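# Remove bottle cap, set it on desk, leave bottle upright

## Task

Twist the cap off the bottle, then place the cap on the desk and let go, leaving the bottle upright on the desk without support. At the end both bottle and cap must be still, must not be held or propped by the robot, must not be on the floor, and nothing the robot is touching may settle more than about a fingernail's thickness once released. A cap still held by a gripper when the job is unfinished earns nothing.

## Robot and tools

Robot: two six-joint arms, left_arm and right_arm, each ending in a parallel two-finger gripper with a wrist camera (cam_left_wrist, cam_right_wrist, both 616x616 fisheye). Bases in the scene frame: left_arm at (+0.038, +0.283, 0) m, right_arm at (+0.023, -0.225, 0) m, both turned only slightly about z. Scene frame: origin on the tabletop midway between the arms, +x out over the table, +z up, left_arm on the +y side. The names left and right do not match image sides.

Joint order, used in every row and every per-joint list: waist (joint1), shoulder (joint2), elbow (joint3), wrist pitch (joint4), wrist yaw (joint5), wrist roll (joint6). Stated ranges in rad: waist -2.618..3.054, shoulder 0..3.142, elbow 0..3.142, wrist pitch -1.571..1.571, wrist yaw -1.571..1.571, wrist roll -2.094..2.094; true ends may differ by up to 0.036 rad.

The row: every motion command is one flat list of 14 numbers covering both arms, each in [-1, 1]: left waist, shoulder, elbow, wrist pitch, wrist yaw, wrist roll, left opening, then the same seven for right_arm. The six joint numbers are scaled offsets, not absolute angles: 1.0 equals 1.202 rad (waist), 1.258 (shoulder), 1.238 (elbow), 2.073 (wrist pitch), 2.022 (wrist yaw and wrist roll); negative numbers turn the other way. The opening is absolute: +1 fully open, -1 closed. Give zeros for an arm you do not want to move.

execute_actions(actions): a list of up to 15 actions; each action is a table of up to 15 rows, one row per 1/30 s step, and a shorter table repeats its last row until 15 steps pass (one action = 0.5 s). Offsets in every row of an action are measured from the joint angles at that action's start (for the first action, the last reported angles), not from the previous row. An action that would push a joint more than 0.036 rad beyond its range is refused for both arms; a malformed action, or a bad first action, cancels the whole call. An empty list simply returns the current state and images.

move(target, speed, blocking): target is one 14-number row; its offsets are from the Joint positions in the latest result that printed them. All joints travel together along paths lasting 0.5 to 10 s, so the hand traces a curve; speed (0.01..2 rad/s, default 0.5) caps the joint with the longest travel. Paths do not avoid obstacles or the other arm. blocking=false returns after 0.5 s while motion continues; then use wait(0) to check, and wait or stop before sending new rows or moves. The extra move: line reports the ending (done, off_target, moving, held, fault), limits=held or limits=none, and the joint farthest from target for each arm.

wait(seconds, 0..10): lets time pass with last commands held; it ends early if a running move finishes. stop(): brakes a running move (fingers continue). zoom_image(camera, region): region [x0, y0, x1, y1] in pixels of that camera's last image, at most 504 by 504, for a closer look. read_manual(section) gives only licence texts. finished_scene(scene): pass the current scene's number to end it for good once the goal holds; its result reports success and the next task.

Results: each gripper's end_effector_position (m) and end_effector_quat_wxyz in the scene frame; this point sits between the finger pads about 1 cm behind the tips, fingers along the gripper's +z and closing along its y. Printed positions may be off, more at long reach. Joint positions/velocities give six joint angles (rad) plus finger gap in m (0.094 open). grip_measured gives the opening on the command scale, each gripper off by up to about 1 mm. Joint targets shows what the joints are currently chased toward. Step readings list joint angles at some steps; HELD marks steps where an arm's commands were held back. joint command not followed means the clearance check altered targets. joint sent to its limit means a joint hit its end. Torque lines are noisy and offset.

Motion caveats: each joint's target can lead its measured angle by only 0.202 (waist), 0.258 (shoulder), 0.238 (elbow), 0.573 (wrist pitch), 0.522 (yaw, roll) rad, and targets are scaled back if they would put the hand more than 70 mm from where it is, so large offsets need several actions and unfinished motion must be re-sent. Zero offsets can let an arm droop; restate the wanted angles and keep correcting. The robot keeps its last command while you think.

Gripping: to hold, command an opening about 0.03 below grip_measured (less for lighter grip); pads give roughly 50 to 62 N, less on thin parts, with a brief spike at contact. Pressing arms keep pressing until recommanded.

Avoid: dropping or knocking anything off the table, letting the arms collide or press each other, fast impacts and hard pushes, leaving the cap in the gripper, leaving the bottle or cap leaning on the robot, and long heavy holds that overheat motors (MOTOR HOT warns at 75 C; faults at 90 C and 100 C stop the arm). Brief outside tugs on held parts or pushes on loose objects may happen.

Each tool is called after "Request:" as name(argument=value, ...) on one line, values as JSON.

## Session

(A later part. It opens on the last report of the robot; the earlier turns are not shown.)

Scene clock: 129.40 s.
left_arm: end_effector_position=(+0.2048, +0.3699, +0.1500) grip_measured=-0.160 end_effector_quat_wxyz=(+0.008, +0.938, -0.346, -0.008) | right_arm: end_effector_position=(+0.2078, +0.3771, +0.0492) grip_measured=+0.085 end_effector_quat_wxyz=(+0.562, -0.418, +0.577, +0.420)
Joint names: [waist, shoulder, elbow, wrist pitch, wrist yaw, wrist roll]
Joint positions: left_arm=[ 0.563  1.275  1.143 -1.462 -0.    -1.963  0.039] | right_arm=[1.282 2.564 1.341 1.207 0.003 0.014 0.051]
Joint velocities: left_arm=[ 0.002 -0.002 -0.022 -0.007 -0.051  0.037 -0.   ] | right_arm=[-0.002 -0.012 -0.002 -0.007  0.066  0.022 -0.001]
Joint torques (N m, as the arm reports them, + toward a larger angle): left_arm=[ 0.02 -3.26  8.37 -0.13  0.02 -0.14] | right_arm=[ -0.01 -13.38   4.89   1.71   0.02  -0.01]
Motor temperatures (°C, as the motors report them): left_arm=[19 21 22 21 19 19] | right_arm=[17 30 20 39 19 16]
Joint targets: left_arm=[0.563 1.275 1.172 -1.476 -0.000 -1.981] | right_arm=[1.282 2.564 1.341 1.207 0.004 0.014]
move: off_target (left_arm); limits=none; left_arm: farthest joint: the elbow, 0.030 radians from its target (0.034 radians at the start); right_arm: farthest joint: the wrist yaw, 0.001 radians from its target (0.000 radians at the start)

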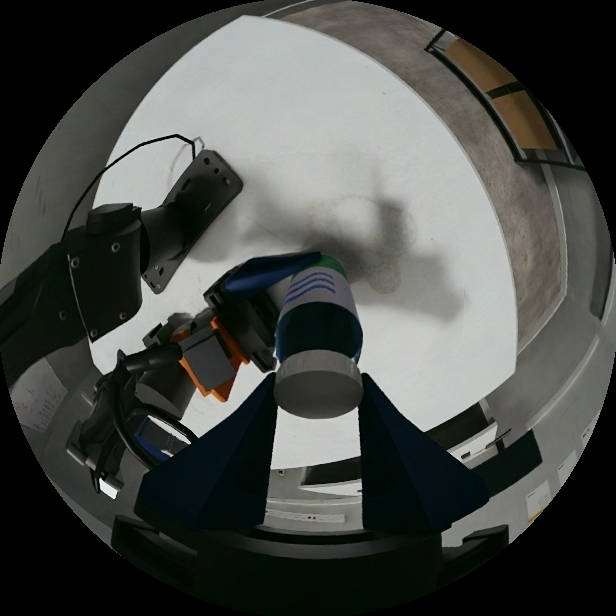

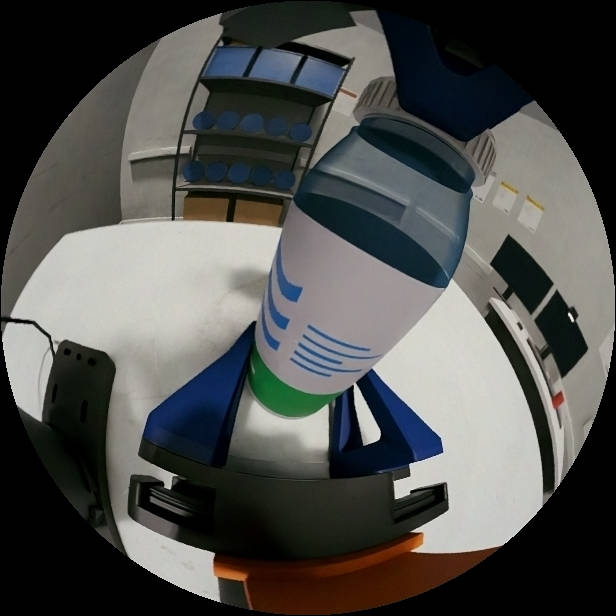

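Still rising; another cycle.

Request:
move(target=[0,0,0,-0.011,0,0,0,0,0,0,0,0,0,0.02])

Request:
move(target=[0,0,0,0,0,1,0,0,0,0,0,0,0,0.02], speed=1.5)

Request:
move(target=[0,0,0,0,0,0.77,0,0,0,0,0,0,0,0.02], speed=1.5)

Request:
move(target=[0,0,0,0,0,0,-0.2,0,0,0,0,0,0,0.02])

Request:
move(target=[0,0,0.027,-0.006,0,-1,-0.2,0,0,0,0,0,0,0.02], speed=1.2)

Scene clock: 136.90 s.
left_arm: end_effector_position=(+0.2051, +0.3698, +0.1500) grip_measured=-0.002 end_effector_quat_wxyz=(+0.009, +0.938, -0.346, -0.007) | right_arm: end_effector_position=(+0.2078, +0.3771, +0.0492) grip_measured=+0.085 end_effector_quat_wxyz=(+0.562, -0.418, +0.577, +0.420)
Joint names: [waist, shoulder, elbow, wrist pitch, wrist yaw, wrist roll]
Joint positions: left_arm=[ 0.563  1.275  1.143 -1.461  0.001 -1.963  0.047] | right_arm=[1.282 2.564 1.341 1.207 0.003 0.014 0.051]
Joint velocities: left_arm=[-0.012  0.002  0.002  0.022  0.022 -0.007  0.   ] | right_arm=[-0.002 -0.007  0.007  0.066 -0.022 -0.007 -0.   ]
Joint torques (N m, as the arm reports them, + toward a larger angle): left_arm=[ 0.12 -3.27  6.16 -0.21  0.   -0.01] | right_arm=[  0.01 -13.4    4.87   1.7    0.02   0.  ]
Motor temperatures (°C, as the motors report them): left_arm=[19 21 23 21 19 19] | right_arm=[17 30 20 39 19 16]
Joint targets: left_arm=[0.563 1.275 1.143 -1.485 -0.000 -1.963] | right_arm=[1.282 2.564 1.341 1.207 0.003 0.014]
move: off_target (left_arm); limits=none; left_arm: farthest joint: the wrist pitch, 0.024 radians from its target (0.023 radians at the start); right_arm: farthest joint: the waist, 0.000 radians from its target (0.000 radians at the start)

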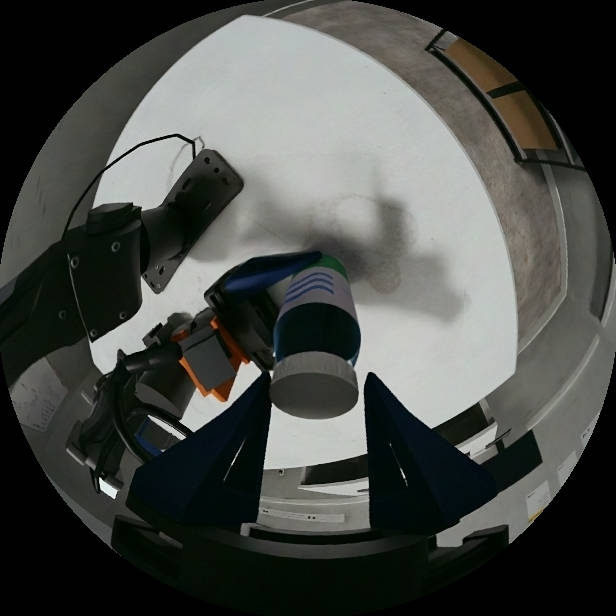

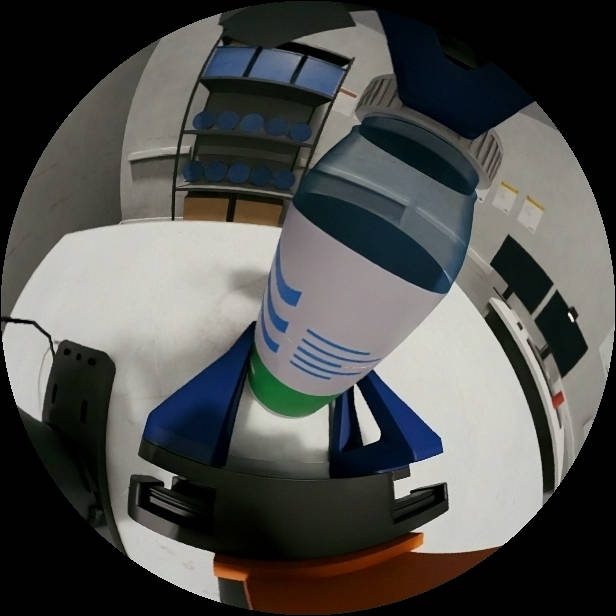

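Scene clock: 139.33 s.
left_arm: end_effector_position=(+0.2051, +0.3698, +0.1500) grip_measured=-0.002 end_effector_quat_wxyz=(-0.011, -0.209, +0.978, -0.003) | right_arm: end_effector_position=(+0.2078, +0.3771, +0.0492) grip_measured=+0.085 end_effector_quat_wxyz=(+0.562, -0.418, +0.577, +0.420)
Joint names: [waist, shoulder, elbow, wrist pitch, wrist yaw, wrist roll]
Joint positions: left_arm=[ 0.563  1.275  1.143 -1.461  0.001  0.051  0.047] | right_arm=[1.282 2.564 1.341 1.207 0.003 0.014 0.051]
Joint velocities: left_arm=[ 0.002 -0.007 -0.002  0.022 -0.037  0.007 -0.   ] | right_arm=[ 0.002 -0.007  0.002  0.007  0.051  0.037 -0.001]
Joint torques (N m, as the arm reports them, + toward a larger angle): left_arm=[ 0.1  -3.2   6.19  0.    0.02  0.07] | right_arm=[  0.   -13.42   4.88   1.7    0.02  -0.01]
Motor temperatures (°C, as the motors report them): left_arm=[19 21 22 21 19 19] | right_arm=[17 31 20 39 19 16]
Joint targets: left_arm=[0.563 1.275 1.143 -1.461 0.001 0.059] | right_arm=[1.282 2.564 1.341 1.207 0.003 0.014]
move: done; limits=none; left_arm: farthest joint: the wrist roll, 0.008 radians from its target (2.022 radians at the start); right_arm: farthest joint: the waist, 0.000 radians from its target (0.000 radians at the start)

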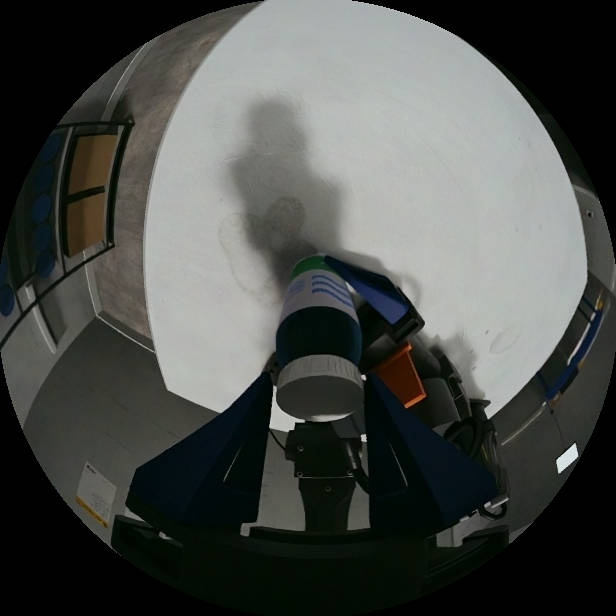

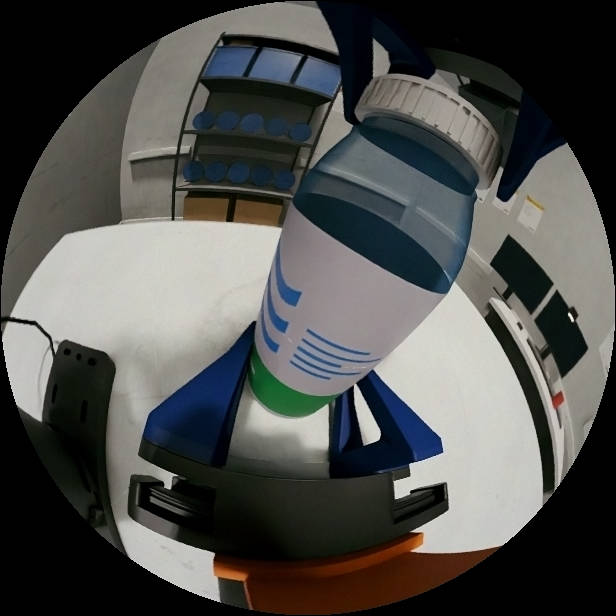

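Scene clock: 141.47 s.
left_arm: end_effector_position=(+0.2051, +0.3698, +0.1500) grip_measured=-0.002 end_effector_quat_wxyz=(-0.005, +0.534, +0.845, -0.010) | right_arm: end_effector_position=(+0.2078, +0.3771, +0.0492) grip_measured=+0.085 end_effector_quat_wxyz=(+0.562, -0.418, +0.577, +0.420)
Joint names: [waist, shoulder, elbow, wrist pitch, wrist yaw, wrist roll]
Joint positions: left_arm=[ 0.563  1.275  1.143 -1.461  0.001  1.6    0.047] | right_arm=[1.282 2.564 1.341 1.207 0.003 0.014 0.051]
Joint velocities: left_arm=[-0.007 -0.002  0.007  0.022  0.007  0.022  0.001] | right_arm=[ 0.012 -0.022 -0.017 -0.051  0.007  0.022  0.   ]
Joint torques (N m, as the arm reports them, + toward a larger angle): left_arm=[ 0.13 -3.26  6.09 -0.01  0.01  0.06] | right_arm=[ -0.01 -13.39   4.88   1.7    0.03  -0.01]
Motor temperatures (°C, as the motors report them): left_arm=[19 21 22 21 19 19] | right_arm=[17 31 20 39 19 16]
Joint targets: left_arm=[0.563 1.275 1.143 -1.461 0.001 1.608] | right_arm=[1.282 2.564 1.341 1.207 0.003 0.014]
move: done; limits=none; left_arm: farthest joint: the wrist roll, 0.008 radians from its target (1.557 radians at the start); right_arm: farthest joint: the waist, 0.000 radians from its target (0.000 radians at the start)

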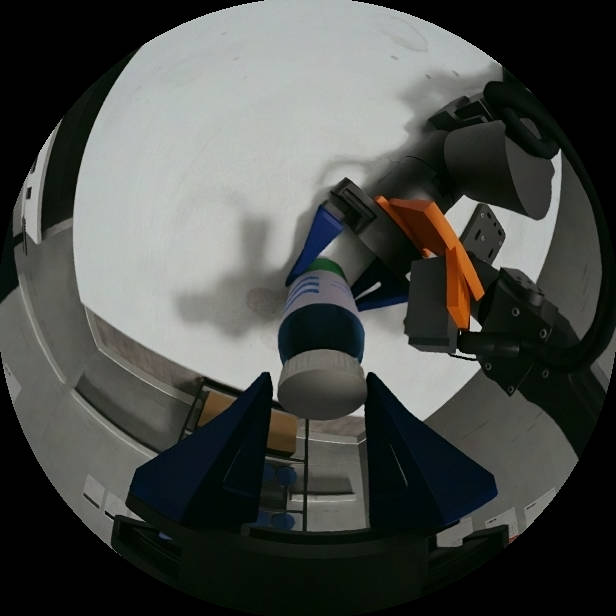

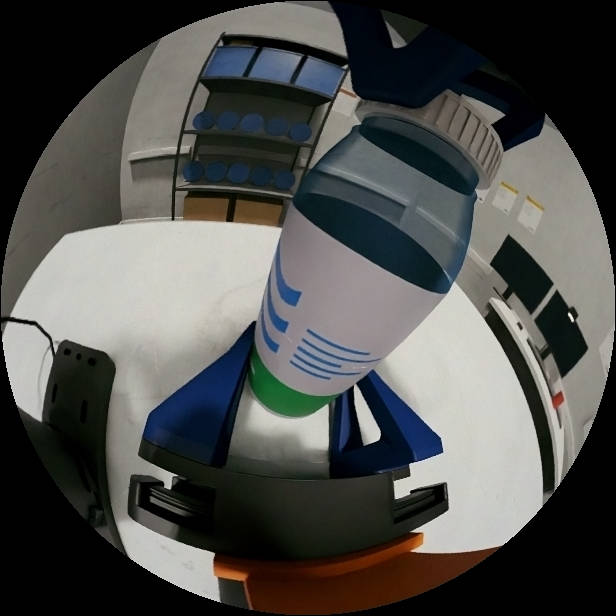

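Scene clock: 141.97 s.
left_arm: end_effector_position=(+0.2044, +0.3696, +0.1500) grip_measured=-0.159 end_effector_quat_wxyz=(-0.007, +0.534, +0.845, -0.011) | right_arm: end_effector_position=(+0.2081, +0.3770, +0.0492) grip_measured=+0.085 end_effector_quat_wxyz=(+0.562, -0.418, +0.577, +0.420)
Joint names: [waist, shoulder, elbow, wrist pitch, wrist yaw, wrist roll]
Joint positions: left_arm=[ 0.563  1.275  1.143 -1.464 -0.     1.6    0.039] | right_arm=[1.282 2.564 1.341 1.207 0.005 0.015 0.051]
Joint velocities: left_arm=[-0.012 -0.007  0.002 -0.007 -0.051  0.037 -0.001] | right_arm=[-0.007 -0.002  0.002  0.081 -0.007  0.022 -0.   ]
Joint torques (N m, as the arm reports them, + toward a larger angle): left_arm=[ 0.02 -3.3   6.16  0.03  0.02 -0.01] | right_arm=[  0.   -13.39   4.88   1.7    0.01  -0.01]
Motor temperatures (°C, as the motors report them): left_arm=[19 21 22 21 19 19] | right_arm=[17 31 20 39 19 16]
Joint targets: left_arm=[0.563 1.275 1.143 -1.461 0.001 1.600] | right_arm=[1.282 2.564 1.341 1.207 0.003 0.014]
move: done; limits=none; left_arm: farthest joint: the wrist pitch, 0.003 radians from its target (0.000 radians at the start); right_arm: farthest joint: the wrist yaw, 0.002 radians from its target (0.000 radians at the start)

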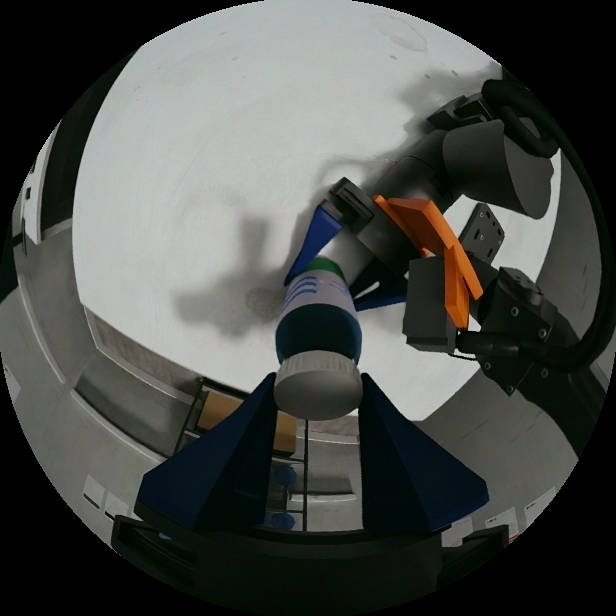

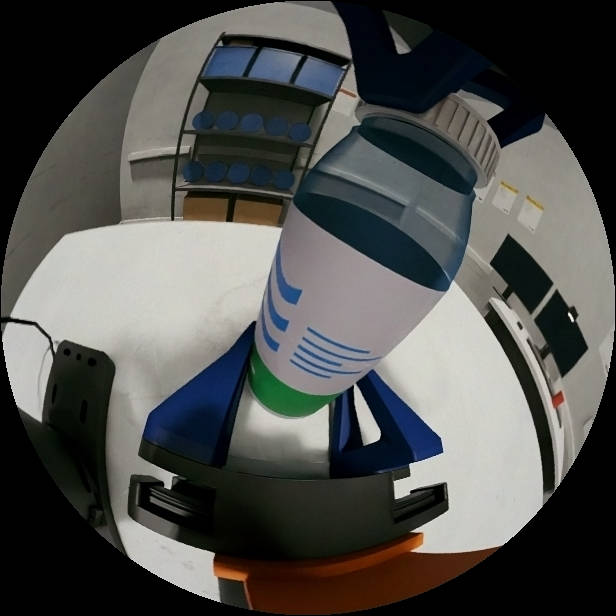

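Scene clock: 144.63 s.
left_arm: end_effector_position=(+0.2037, +0.3696, +0.1508) grip_measured=-0.160 end_effector_quat_wxyz=(-0.014, -0.426, +0.905, +0.001) | right_arm: end_effector_position=(+0.2081, +0.3770, +0.0492) grip_measured=+0.085 end_effector_quat_wxyz=(+0.563, -0.419, +0.577, +0.419)
Joint names: [waist, shoulder, elbow, wrist pitch, wrist yaw, wrist roll]
Joint positions: left_arm=[ 0.563  1.275  1.146 -1.469 -0.002 -0.408  0.039] | right_arm=[1.282 2.564 1.341 1.207 0.005 0.012 0.051]
Joint velocities: left_arm=[ 0.002 -0.012 -0.002  0.022  0.051 -0.022  0.   ] | right_arm=[-0.002 -0.002  0.002 -0.051 -0.007 -0.022  0.001]
Joint torques (N m, as the arm reports them, + toward a larger angle): left_arm=[ 0.06 -3.23  8.34 -0.06  0.02 -0.14] | right_arm=[  0.02 -13.37   4.83   1.7    0.02   0.03]
Motor temperatures (°C, as the motors report them): left_arm=[19 21 22 21 19 19] | right_arm=[17 31 20 39 19 16]
Joint targets: left_arm=[0.563 1.275 1.176 -1.476 -0.000 -0.422] | right_arm=[1.282 2.564 1.341 1.207 0.005 0.015]
move: off_target (left_arm); limits=none; left_arm: farthest joint: the elbow, 0.031 radians from its target (0.034 radians at the start); right_arm: farthest joint: the wrist roll, 0.003 radians from its target (0.000 radians at the start)

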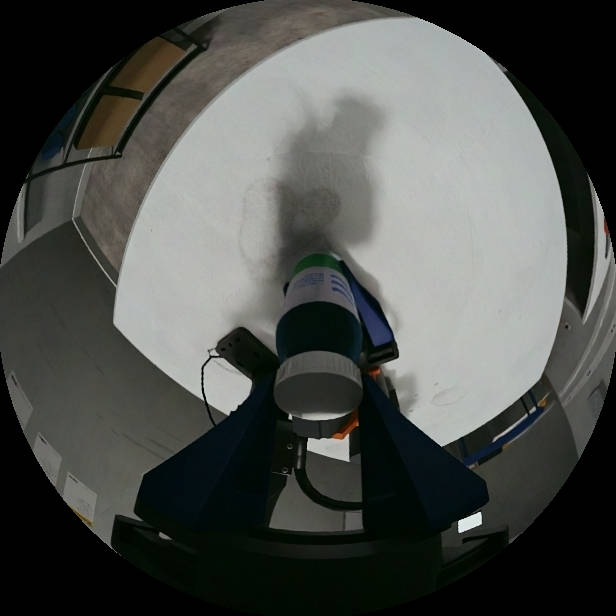

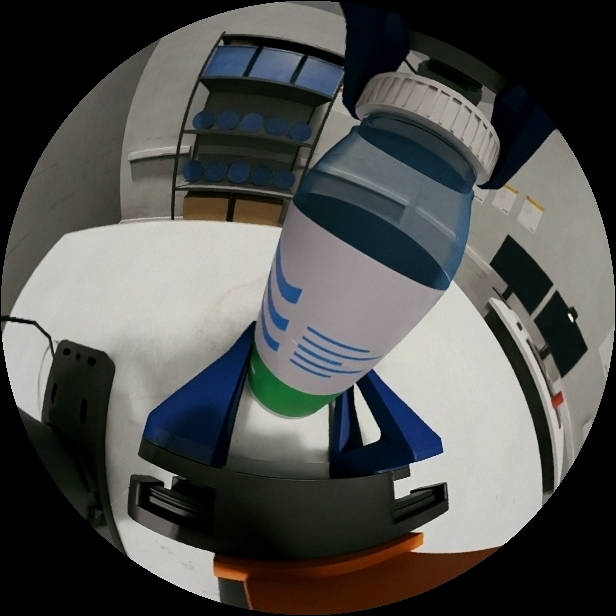

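Request:
move(target=[0,0,0.027,-0.006,0,-0.78,-0.2,0,0,0,0,0,0,0.02], speed=1.2)

Scene clock: 150.30 s.
left_arm: end_effector_position=(+0.2043, +0.3697, +0.1520) grip_measured=-0.160 end_effector_quat_wxyz=(+0.009, +0.939, -0.343, -0.009) | right_arm: end_effector_position=(+0.2081, +0.3770, +0.0492) grip_measured=+0.085 end_effector_quat_wxyz=(+0.563, -0.419, +0.577, +0.419)
Joint names: [waist, shoulder, elbow, wrist pitch, wrist yaw, wrist roll]
Joint positions: left_arm=[ 0.563  1.275  1.151 -1.471 -0.001 -1.97   0.039] | right_arm=[1.282 2.564 1.341 1.207 0.005 0.012 0.051]
Joint velocities: left_arm=[-0.002  0.002 -0.012 -0.051 -0.081 -0.007 -0.002] | right_arm=[-0.012  0.012  0.002 -0.022 -0.022 -0.037  0.001]
Joint torques (N m, as the arm reports them, + toward a larger angle): left_arm=[ 0.1  -3.22  8.28 -0.1  -0.01 -0.13] | right_arm=[  0.01 -13.36   4.87   1.7    0.02  -0.01]
Motor temperatures (°C, as the motors report them): left_arm=[19 21 23 21 19 19] | right_arm=[17 31 20 40 19 16]
Joint targets: left_arm=[0.563 1.275 1.179 -1.482 -0.002 -1.985] | right_arm=[1.282 2.564 1.341 1.207 0.005 0.012]
move: off_target (left_arm); limits=none; left_arm: farthest joint: the elbow, 0.029 radians from its target (0.034 radians at the start); right_arm: farthest joint: the waist, 0.000 radians from its target (0.000 radians at the start)

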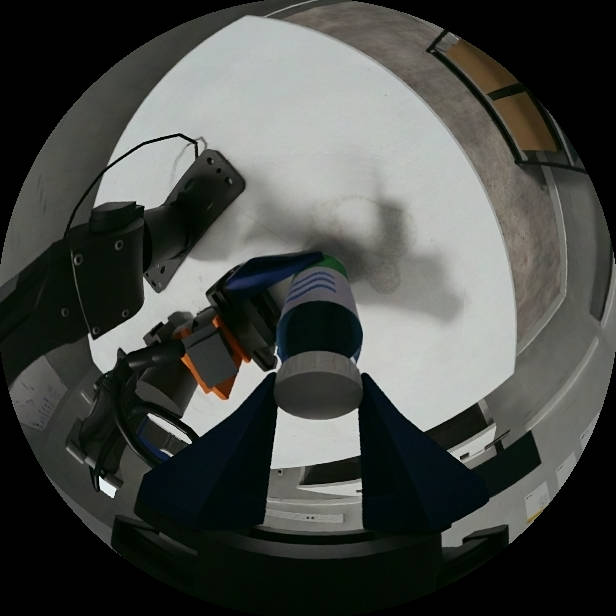

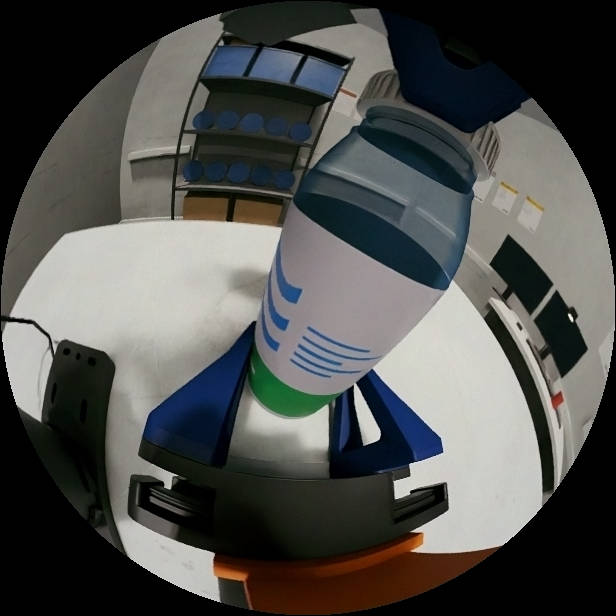

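Request:
move(target=[0,0,0,0,0,0,0,0,0,0,0,0,0,0.02])

Request:
move(target=[0,0,0,0,0,1,0,0,0,0,0,0,0,0.02], speed=1.5)

Request:
move(target=[0,0,0,0,0,0.77,0,0,0,0,0,0,0,0.02], speed=1.5)

Request:
move(target=[0,0,0,0,0,0,-0.2,0,0,0,0,0,0,0.02])

Request:
move(target=[0,0,0.027,-0.006,0,-1,-0.2,0,0,0,0,0,0,0.02], speed=1.2)

Scene clock: 156.90 s.
left_arm: end_effector_position=(+0.2044, +0.3696, +0.1520) grip_measured=-0.002 end_effector_quat_wxyz=(+0.009, +0.939, -0.342, -0.008) | right_arm: end_effector_position=(+0.2081, +0.3770, +0.0492) grip_measured=+0.085 end_effector_quat_wxyz=(+0.563, -0.419, +0.577, +0.419)
Joint names: [waist, shoulder, elbow, wrist pitch, wrist yaw, wrist roll]
Joint positions: left_arm=[ 0.563  1.275  1.151 -1.471 -0.    -1.97   0.047] | right_arm=[1.282 2.564 1.341 1.207 0.005 0.012 0.051]
Joint velocities: left_arm=[ 0.002 -0.007  0.002 -0.081 -0.037  0.051 -0.   ] | right_arm=[ 0.022 -0.002  0.002  0.051 -0.066 -0.037  0.   ]
Joint torques (N m, as the arm reports them, + toward a larger angle): left_arm=[ 0.12 -3.27  6.17  0.01  0.01  0.  ] | right_arm=[ -0.01 -13.43   4.87   1.7    0.01   0.  ]
Motor temperatures (°C, as the motors report them): left_arm=[19 21 23 21 19 19] | right_arm=[17 31 20 40 19 16]
Joint targets: left_arm=[0.563 1.275 1.151 -1.471 -0.001 -1.970] | right_arm=[1.282 2.564 1.341 1.207 0.005 0.012]
move: done; limits=none; left_arm: farthest joint: the wrist yaw, 0.001 radians from its target (0.000 radians at the start); right_arm: farthest joint: the waist, 0.000 radians from its target (0.000 radians at the start)

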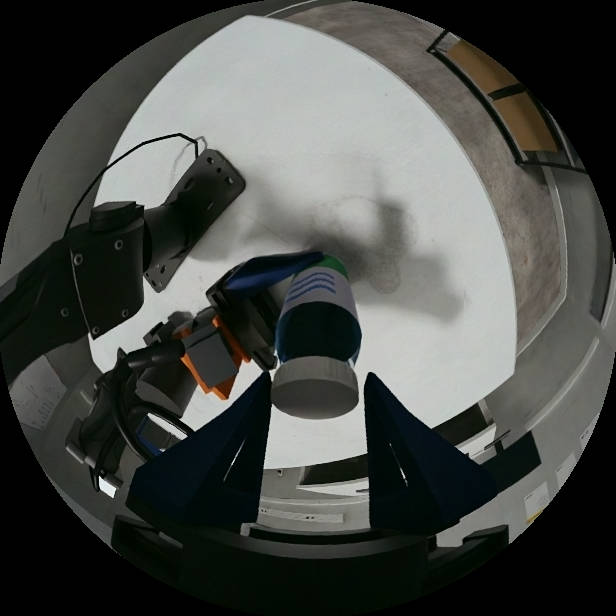

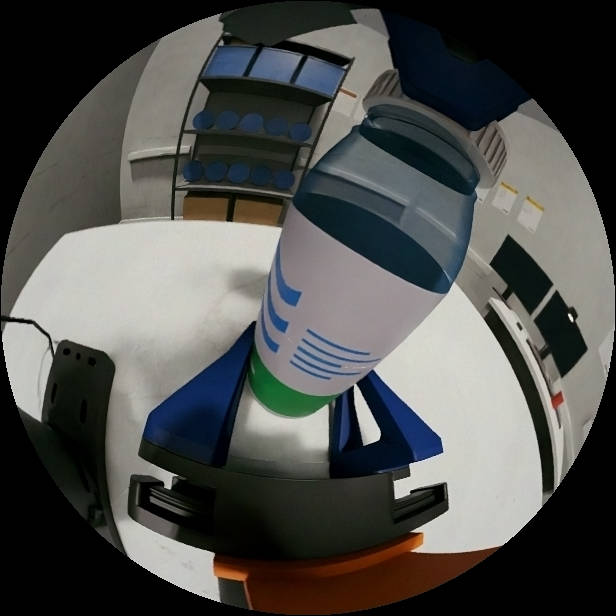

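Scene clock: 159.33 s.
left_arm: end_effector_position=(+0.2044, +0.3696, +0.1520) grip_measured=-0.002 end_effector_quat_wxyz=(-0.012, -0.213, +0.977, -0.003) | right_arm: end_effector_position=(+0.2081, +0.3770, +0.0492) grip_measured=+0.085 end_effector_quat_wxyz=(+0.563, -0.419, +0.577, +0.419)
Joint names: [waist, shoulder, elbow, wrist pitch, wrist yaw, wrist roll]
Joint positions: left_arm=[ 0.563  1.275  1.151 -1.471 -0.     0.044  0.047] | right_arm=[1.282 2.564 1.341 1.207 0.005 0.012 0.051]
Joint velocities: left_arm=[ 0.007 -0.022  0.007 -0.022 -0.051 -0.11  -0.001] | right_arm=[-0.022  0.002  0.007  0.022  0.037 -0.022 -0.001]
Joint torques (N m, as the arm reports them, + toward a larger angle): left_arm=[ 0.08 -3.26  6.22  0.    0.02  0.07] | right_arm=[  0.   -13.4    4.86   1.69   0.02   0.  ]
Motor temperatures (°C, as the motors report them): left_arm=[19 21 23 21 19 19] | right_arm=[17 31 20 40 19 16]
Joint targets: left_arm=[0.563 1.275 1.151 -1.471 -0.000 0.052] | right_arm=[1.282 2.564 1.341 1.207 0.005 0.012]
move: done; limits=none; left_arm: farthest joint: the wrist roll, 0.008 radians from its target (2.022 radians at the start); right_arm: farthest joint: the waist, 0.000 radians from its target (0.000 radians at the start)

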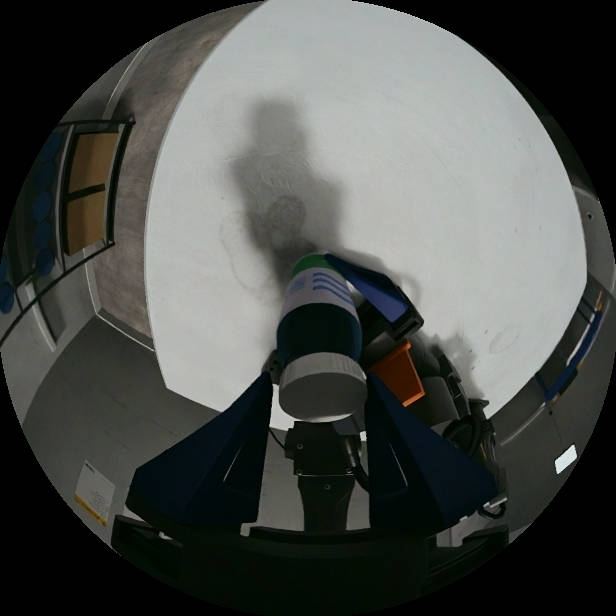

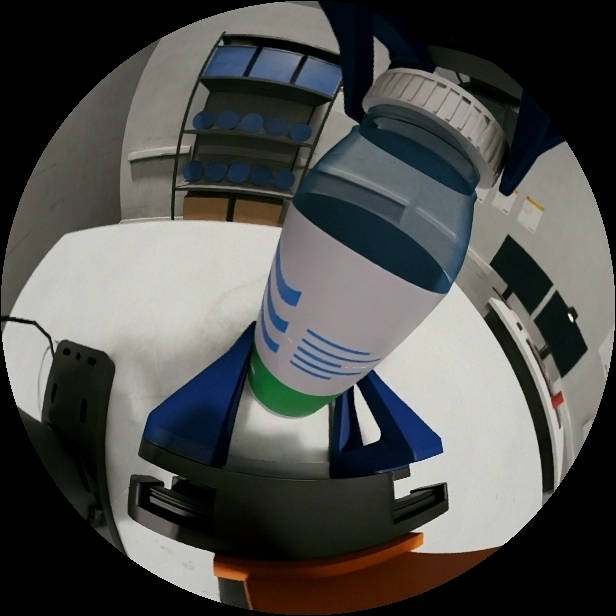

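Scene clock: 161.47 s.
left_arm: end_effector_position=(+0.2044, +0.3696, +0.1520) grip_measured=-0.002 end_effector_quat_wxyz=(-0.006, +0.531, +0.847, -0.011) | right_arm: end_effector_position=(+0.2081, +0.3770, +0.0492) grip_measured=+0.085 end_effector_quat_wxyz=(+0.563, -0.419, +0.577, +0.419)
Joint names: [waist, shoulder, elbow, wrist pitch, wrist yaw, wrist roll]
Joint positions: left_arm=[ 0.563  1.275  1.151 -1.471 -0.     1.593  0.047] | right_arm=[1.282 2.564 1.341 1.207 0.005 0.012 0.051]
Joint velocities: left_arm=[-0.012  0.007 -0.007  0.051  0.007 -0.022 -0.001] | right_arm=[-0.002  0.007 -0.012  0.037  0.007 -0.081  0.   ]
Joint torques (N m, as the arm reports them, + toward a larger angle): left_arm=[ 0.12 -3.28  6.16 -0.01  0.02  0.09] | right_arm=[  0.01 -13.42   4.88   1.71   0.02  -0.01]
Motor temperatures (°C, as the motors report them): left_arm=[19 21 23 21 19 19] | right_arm=[17 31 20 40 19 16]
Joint targets: left_arm=[0.563 1.275 1.151 -1.471 -0.000 1.601] | right_arm=[1.282 2.564 1.341 1.207 0.005 0.012]
move: done; limits=none; left_arm: farthest joint: the wrist roll, 0.008 radians from its target (1.557 radians at the start); right_arm: farthest joint: the waist, 0.000 radians from its target (0.000 radians at the start)

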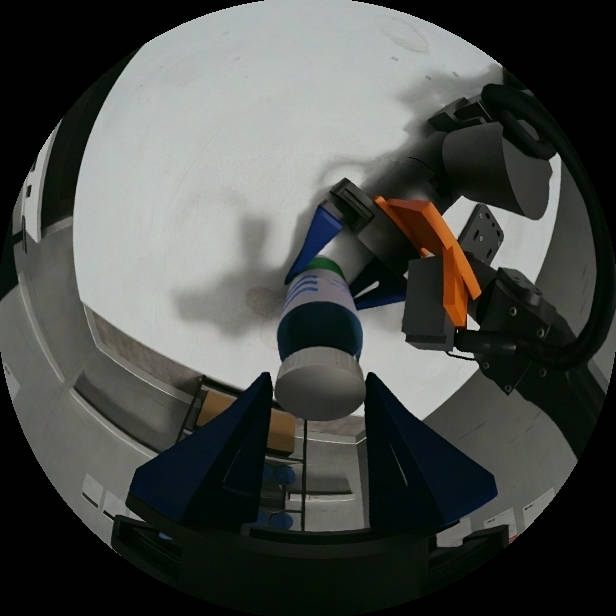

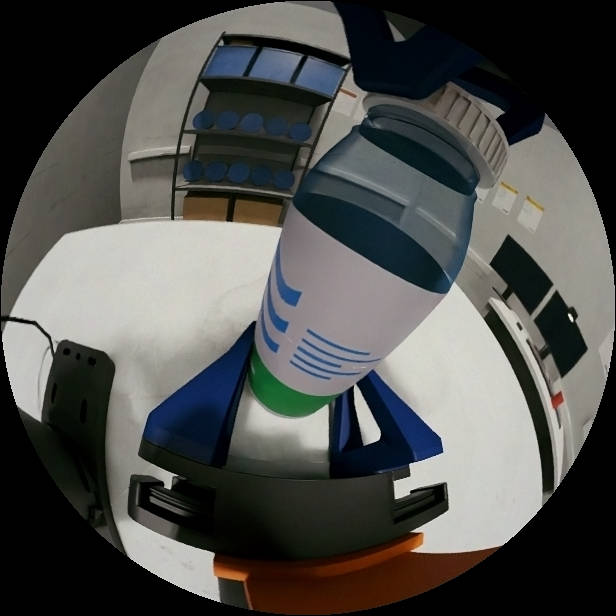

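Scene clock: 161.97 s.
left_arm: end_effector_position=(+0.2044, +0.3696, +0.1520) grip_measured=-0.159 end_effector_quat_wxyz=(-0.006, +0.531, +0.847, -0.010) | right_arm: end_effector_position=(+0.2081, +0.3770, +0.0492) grip_measured=+0.085 end_effector_quat_wxyz=(+0.563, -0.419, +0.577, +0.419)
Joint names: [waist, shoulder, elbow, wrist pitch, wrist yaw, wrist roll]
Joint positions: left_arm=[ 0.563  1.275  1.151 -1.471 -0.     1.593  0.039] | right_arm=[1.282 2.564 1.341 1.207 0.005 0.012 0.051]
Joint velocities: left_arm=[-0.002 -0.017 -0.017  0.066 -0.037 -0.022  0.001] | right_arm=[-0.007 -0.017  0.007  0.007  0.007 -0.007 -0.001]
Joint torques (N m, as the arm reports them, + toward a larger angle): left_arm=[ 0.11 -3.24  6.2  -0.01  0.01  0.  ] | right_arm=[  0.01 -13.4    4.88   1.7    0.02  -0.01]
Motor temperatures (°C, as the motors report them): left_arm=[19 21 23 21 19 19] | right_arm=[17 31 20 40 19 16]
Joint targets: left_arm=[0.563 1.275 1.151 -1.471 -0.000 1.593] | right_arm=[1.282 2.564 1.341 1.207 0.004 0.012]
move: done; limits=none; left_arm: farthest joint: the waist, 0.000 radians from its target (0.000 radians at the start); right_arm: farthest joint: the waist, 0.000 radians from its target (0.000 radians at the start)

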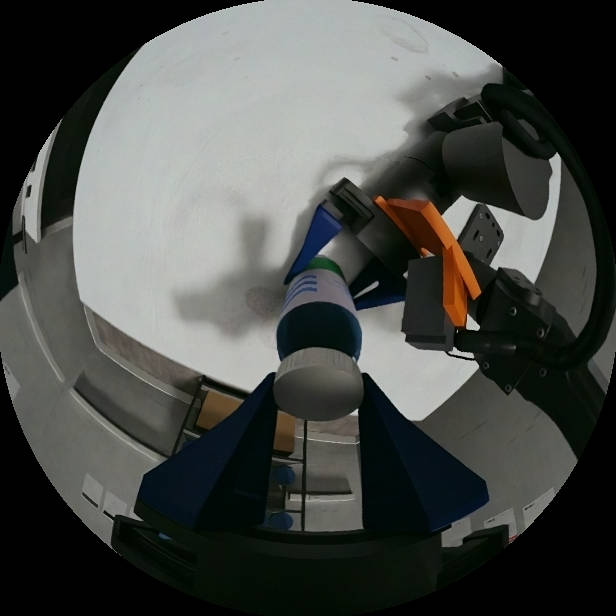

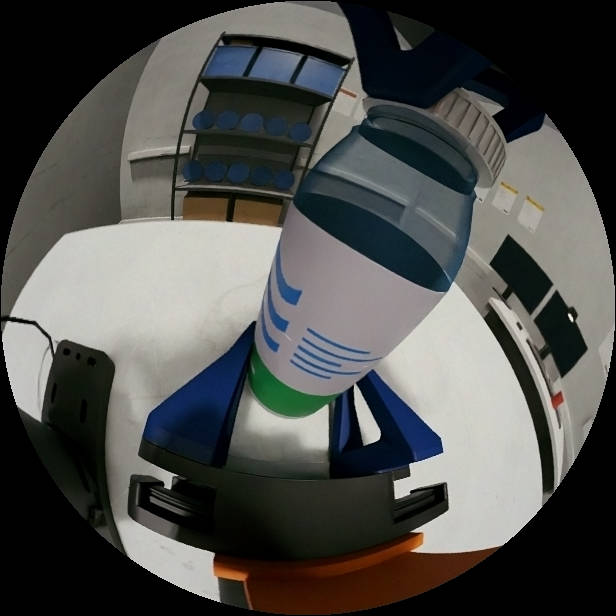

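Scene clock: 164.63 s.
left_arm: end_effector_position=(+0.2031, +0.3690, +0.1527) grip_measured=-0.160 end_effector_quat_wxyz=(-0.015, -0.431, +0.902, -0.000) | right_arm: end_effector_position=(+0.2081, +0.3770, +0.0492) grip_measured=+0.085 end_effector_quat_wxyz=(+0.564, -0.420, +0.576, +0.418)
Joint names: [waist, shoulder, elbow, wrist pitch, wrist yaw, wrist roll]
Joint positions: left_arm=[ 0.563  1.275  1.153 -1.479 -0.001 -0.418  0.039] | right_arm=[1.282 2.564 1.341 1.207 0.005 0.008 0.051]
Joint velocities: left_arm=[ 0.007 -0.012 -0.017 -0.051 -0.066  0.037 -0.001] | right_arm=[ 0.002 -0.002  0.032 -0.022 -0.051 -0.007 -0.   ]
Joint torques (N m, as the arm reports them, + toward a larger angle): left_arm=[ 0.1  -3.21  8.44 -0.04  0.02 -0.11] | right_arm=[  0.   -13.34   4.84   1.7    0.01   0.02]
Motor temperatures (°C, as the motors report them): left_arm=[19 21 23 21 19 19] | right_arm=[17 31 20 40 19 16]
Joint targets: left_arm=[0.563 1.275 1.184 -1.484 -0.000 -0.429] | right_arm=[1.282 2.564 1.341 1.207 0.005 0.012]
move: off_target (left_arm); limits=none; left_arm: farthest joint: the elbow, 0.031 radians from its target (0.034 radians at the start); right_arm: farthest joint: the wrist roll, 0.004 radians from its target (0.000 radians at the start)

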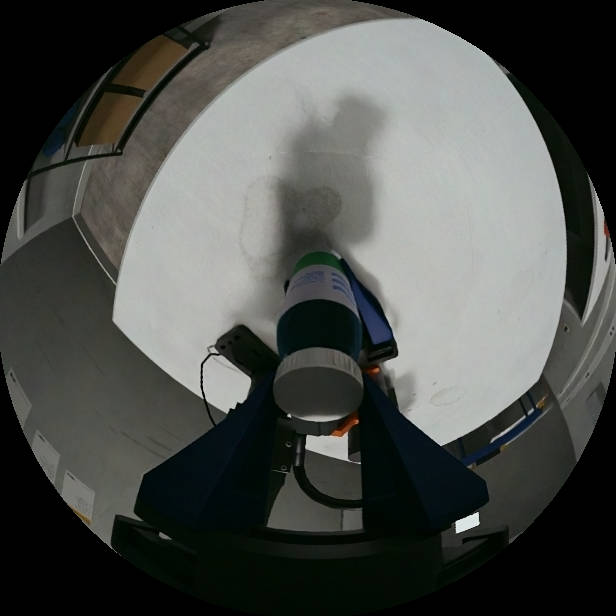

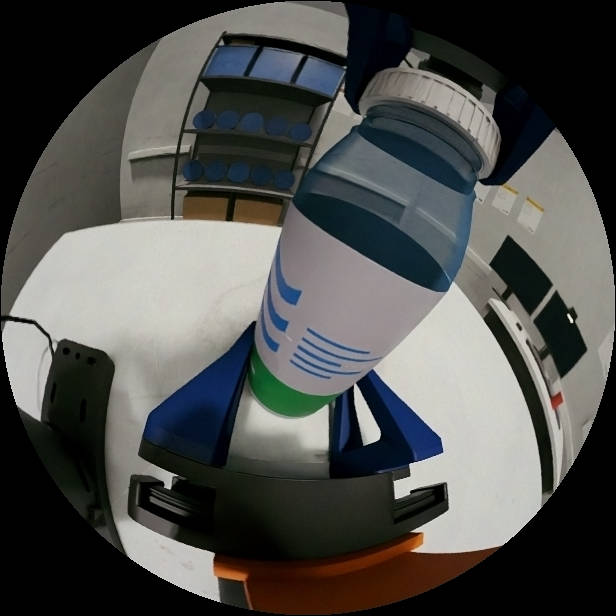

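The cap was tilting loose; lift while turning.

Request:
move(target=[0,0,0.075,-0.028,0,-0.3,-0.2,0,0,0,0,0,0,0.02], speed=0.4)

Scene clock: 170.17 s.
left_arm: end_effector_position=(+0.2046, +0.3698, +0.1663) grip_measured=-0.160 end_effector_quat_wxyz=(+0.007, +0.678, -0.735, -0.002) | right_arm: end_effector_position=(+0.2081, +0.3770, +0.0492) grip_measured=+0.085 end_effector_quat_wxyz=(+0.564, -0.421, +0.575, +0.417)
Joint names: [waist, shoulder, elbow, wrist pitch, wrist yaw, wrist roll]
Joint positions: left_arm=[ 0.563  1.275  1.208 -1.519 -0.001 -1.016  0.039] | right_arm=[1.282 2.564 1.341 1.207 0.005 0.005 0.051]
Joint velocities: left_arm=[-0.007  0.002  0.007 -0.022 -0.037 -0.051  0.   ] | right_arm=[-0.007 -0.007  0.007 -0.022 -0.007 -0.007  0.001]
Joint torques (N m, as the arm reports them, + toward a larger angle): left_arm=[ 0.09 -3.19  8.95 -0.15  0.02 -0.08] | right_arm=[  0.03 -13.4    4.89   1.71   0.02   0.03]
Motor temperatures (°C, as the motors report them): left_arm=[19 21 23 21 19 19] | right_arm=[17 31 20 40 19 16]
Joint targets: left_arm=[0.563 1.275 1.246 -1.537 -0.001 -1.024] | right_arm=[1.282 2.564 1.341 1.207 0.005 0.009]
move: off_target (left_arm); limits=none; left_arm: farthest joint: the elbow, 0.037 radians from its target (0.092 radians at the start); right_arm: farthest joint: the wrist roll, 0.003 radians from its target (0.000 radians at the start)

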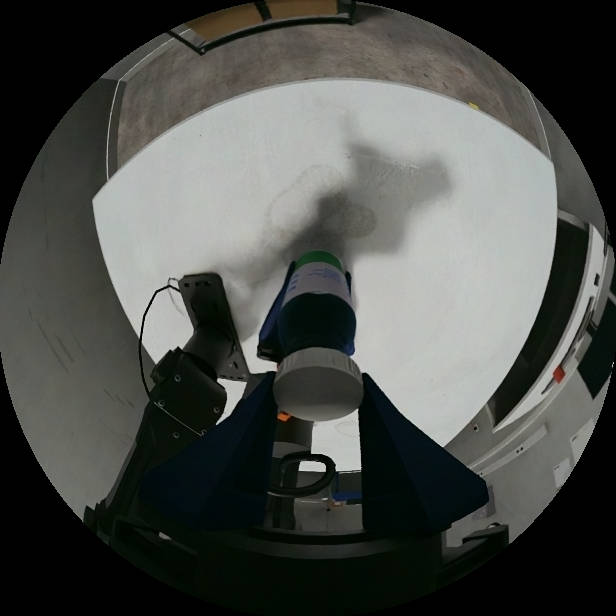

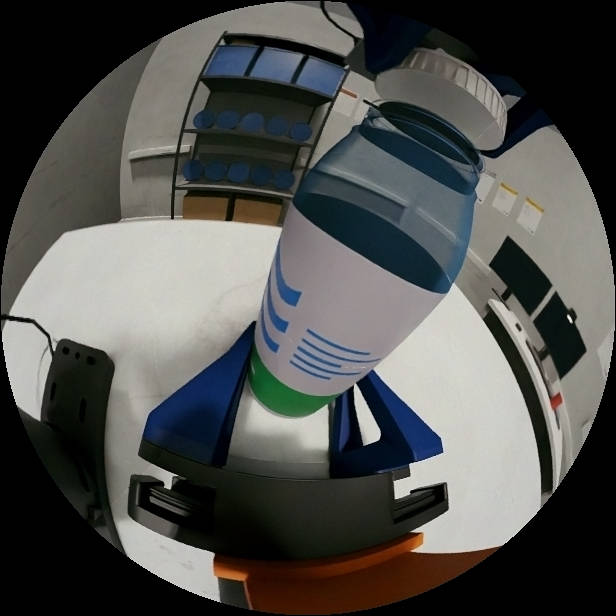

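Request:
move(target=[-0.18,0.425,0.46,0.012,0,0.5,-0.2,0,0,0,0,0,0,0.7], speed=0.6)

Request:
move(target=[0,0.06,-0.392,0.272,0,0,-0.2,0,-0.31,-0.53,0.06,0,0,0.7], speed=0.35)

Scene clock: 177.63 s.
left_arm: end_effector_position=(+0.3547, +0.3698, +0.1704) grip_measured=-0.160 end_effector_quat_wxyz=(-0.003, -0.138, +0.990, +0.000) | right_arm: end_effector_position=(+0.2081, +0.3770, +0.0492) grip_measured=+0.698 end_effector_quat_wxyz=(+0.564, -0.421, +0.575, +0.417)
Joint names: [waist, shoulder, elbow, wrist pitch, wrist yaw, wrist roll]
Joint positions: left_arm=[ 0.353  1.804  1.737 -1.508 -0.001 -0.013  0.039] | right_arm=[1.282 2.564 1.341 1.207 0.005 0.005 0.08 ]
Joint velocities: left_arm=[ 0.012 -0.002 -0.022 -0.022 -0.022  0.051 -0.001] | right_arm=[-0.017 -0.002  0.007  0.037  0.022  0.007 -0.001]
Joint torques (N m, as the arm reports them, + toward a larger angle): left_arm=[-0.46 -7.46  9.15  0.16  0.    0.03] | right_arm=[  0.   -13.38   4.87   1.7    0.02   0.  ]
Motor temperatures (°C, as the motors report them): left_arm=[19 21 23 20 19 19] | right_arm=[17 32 20 41 19 16]
Joint targets: left_arm=[0.346 1.810 1.778 -1.494 -0.001 -0.006] | right_arm=[1.282 2.564 1.341 1.207 0.005 0.005]
move: off_target (left_arm); limits=none; left_arm: farthest joint: the elbow, 0.040 radians from its target (0.569 radians at the start); right_arm: farthest joint: the waist, 0.000 radians from its target (0.000 radians at the start)

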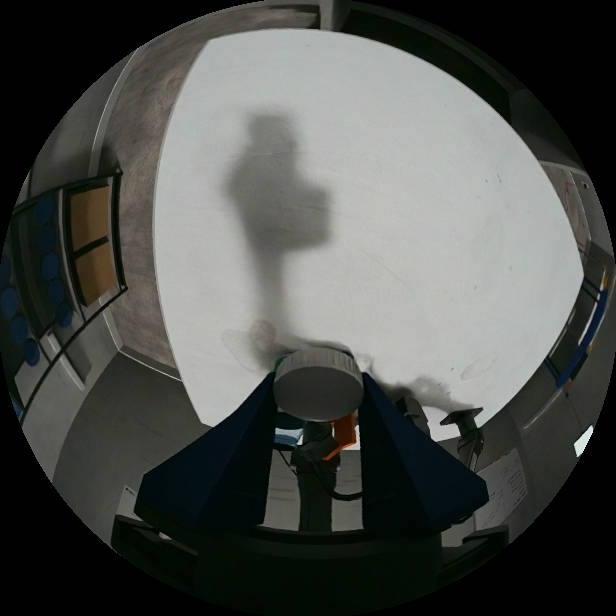

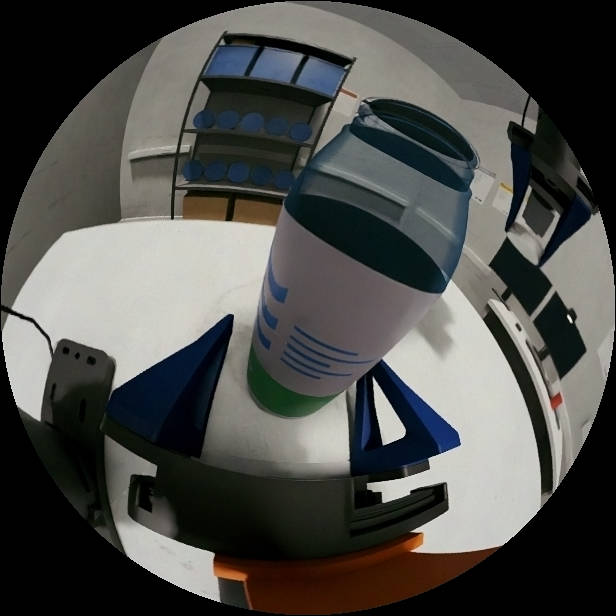

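Scene clock: 180.20 s.
left_arm: end_effector_position=(+0.3592, +0.3710, +0.0313) grip_measured=-0.160 end_effector_quat_wxyz=(-0.002, -0.138, +0.990, +0.000) | right_arm: end_effector_position=(+0.1699, +0.2528, +0.0538) grip_measured=+0.698 end_effector_quat_wxyz=(+0.521, -0.450, +0.615, +0.385)
Joint names: [waist, shoulder, elbow, wrist pitch, wrist yaw, wrist roll]
Joint positions: left_arm=[ 0.353  1.874  1.266 -0.967 -0.001 -0.013  0.039] | right_arm=[1.282 2.194 0.707 1.324 0.005 0.005 0.08 ]
Joint velocities: left_arm=[-0.027  0.002  0.002  0.022  0.022 -0.051 -0.001] | right_arm=[ 0.002 -0.007 -0.007 -0.022  0.007 -0.007  0.002]
Joint torques (N m, as the arm reports them, + toward a larger angle): left_arm=[ 0.13 -7.82  4.84  0.22  0.   -0.01] | right_arm=[  0.   -11.12   1.74   1.78   0.02   0.  ]
Motor temperatures (°C, as the motors report them): left_arm=[19 21 23 20 19 19] | right_arm=[17 31 20 41 19 16]
Joint targets: left_arm=[0.353 1.880 1.252 -0.945 -0.001 -0.013] | right_arm=[1.282 2.174 0.685 1.331 0.005 0.005]
move: off_target (left_arm, right_arm); limits=none; left_arm: farthest joint: the wrist pitch, 0.023 radians from its target (0.564 radians at the start); right_arm: farthest joint: the elbow, 0.022 radians from its target (0.656 radians at the start)

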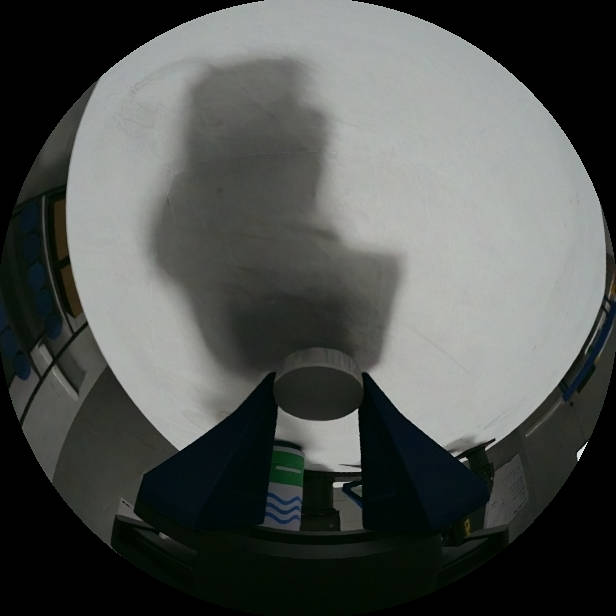

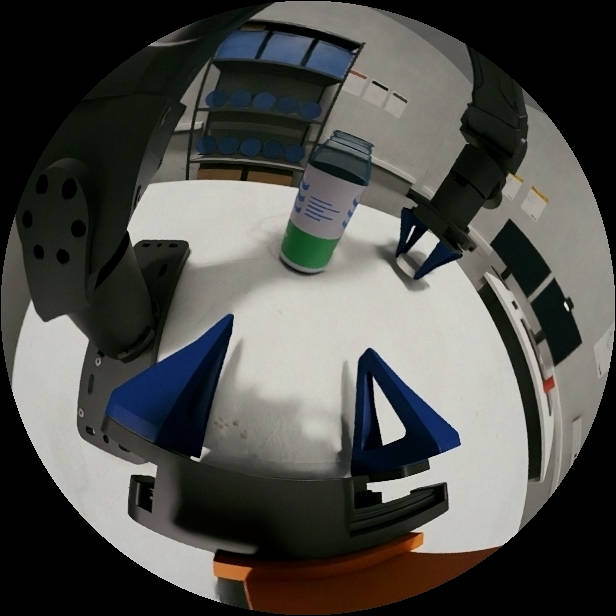

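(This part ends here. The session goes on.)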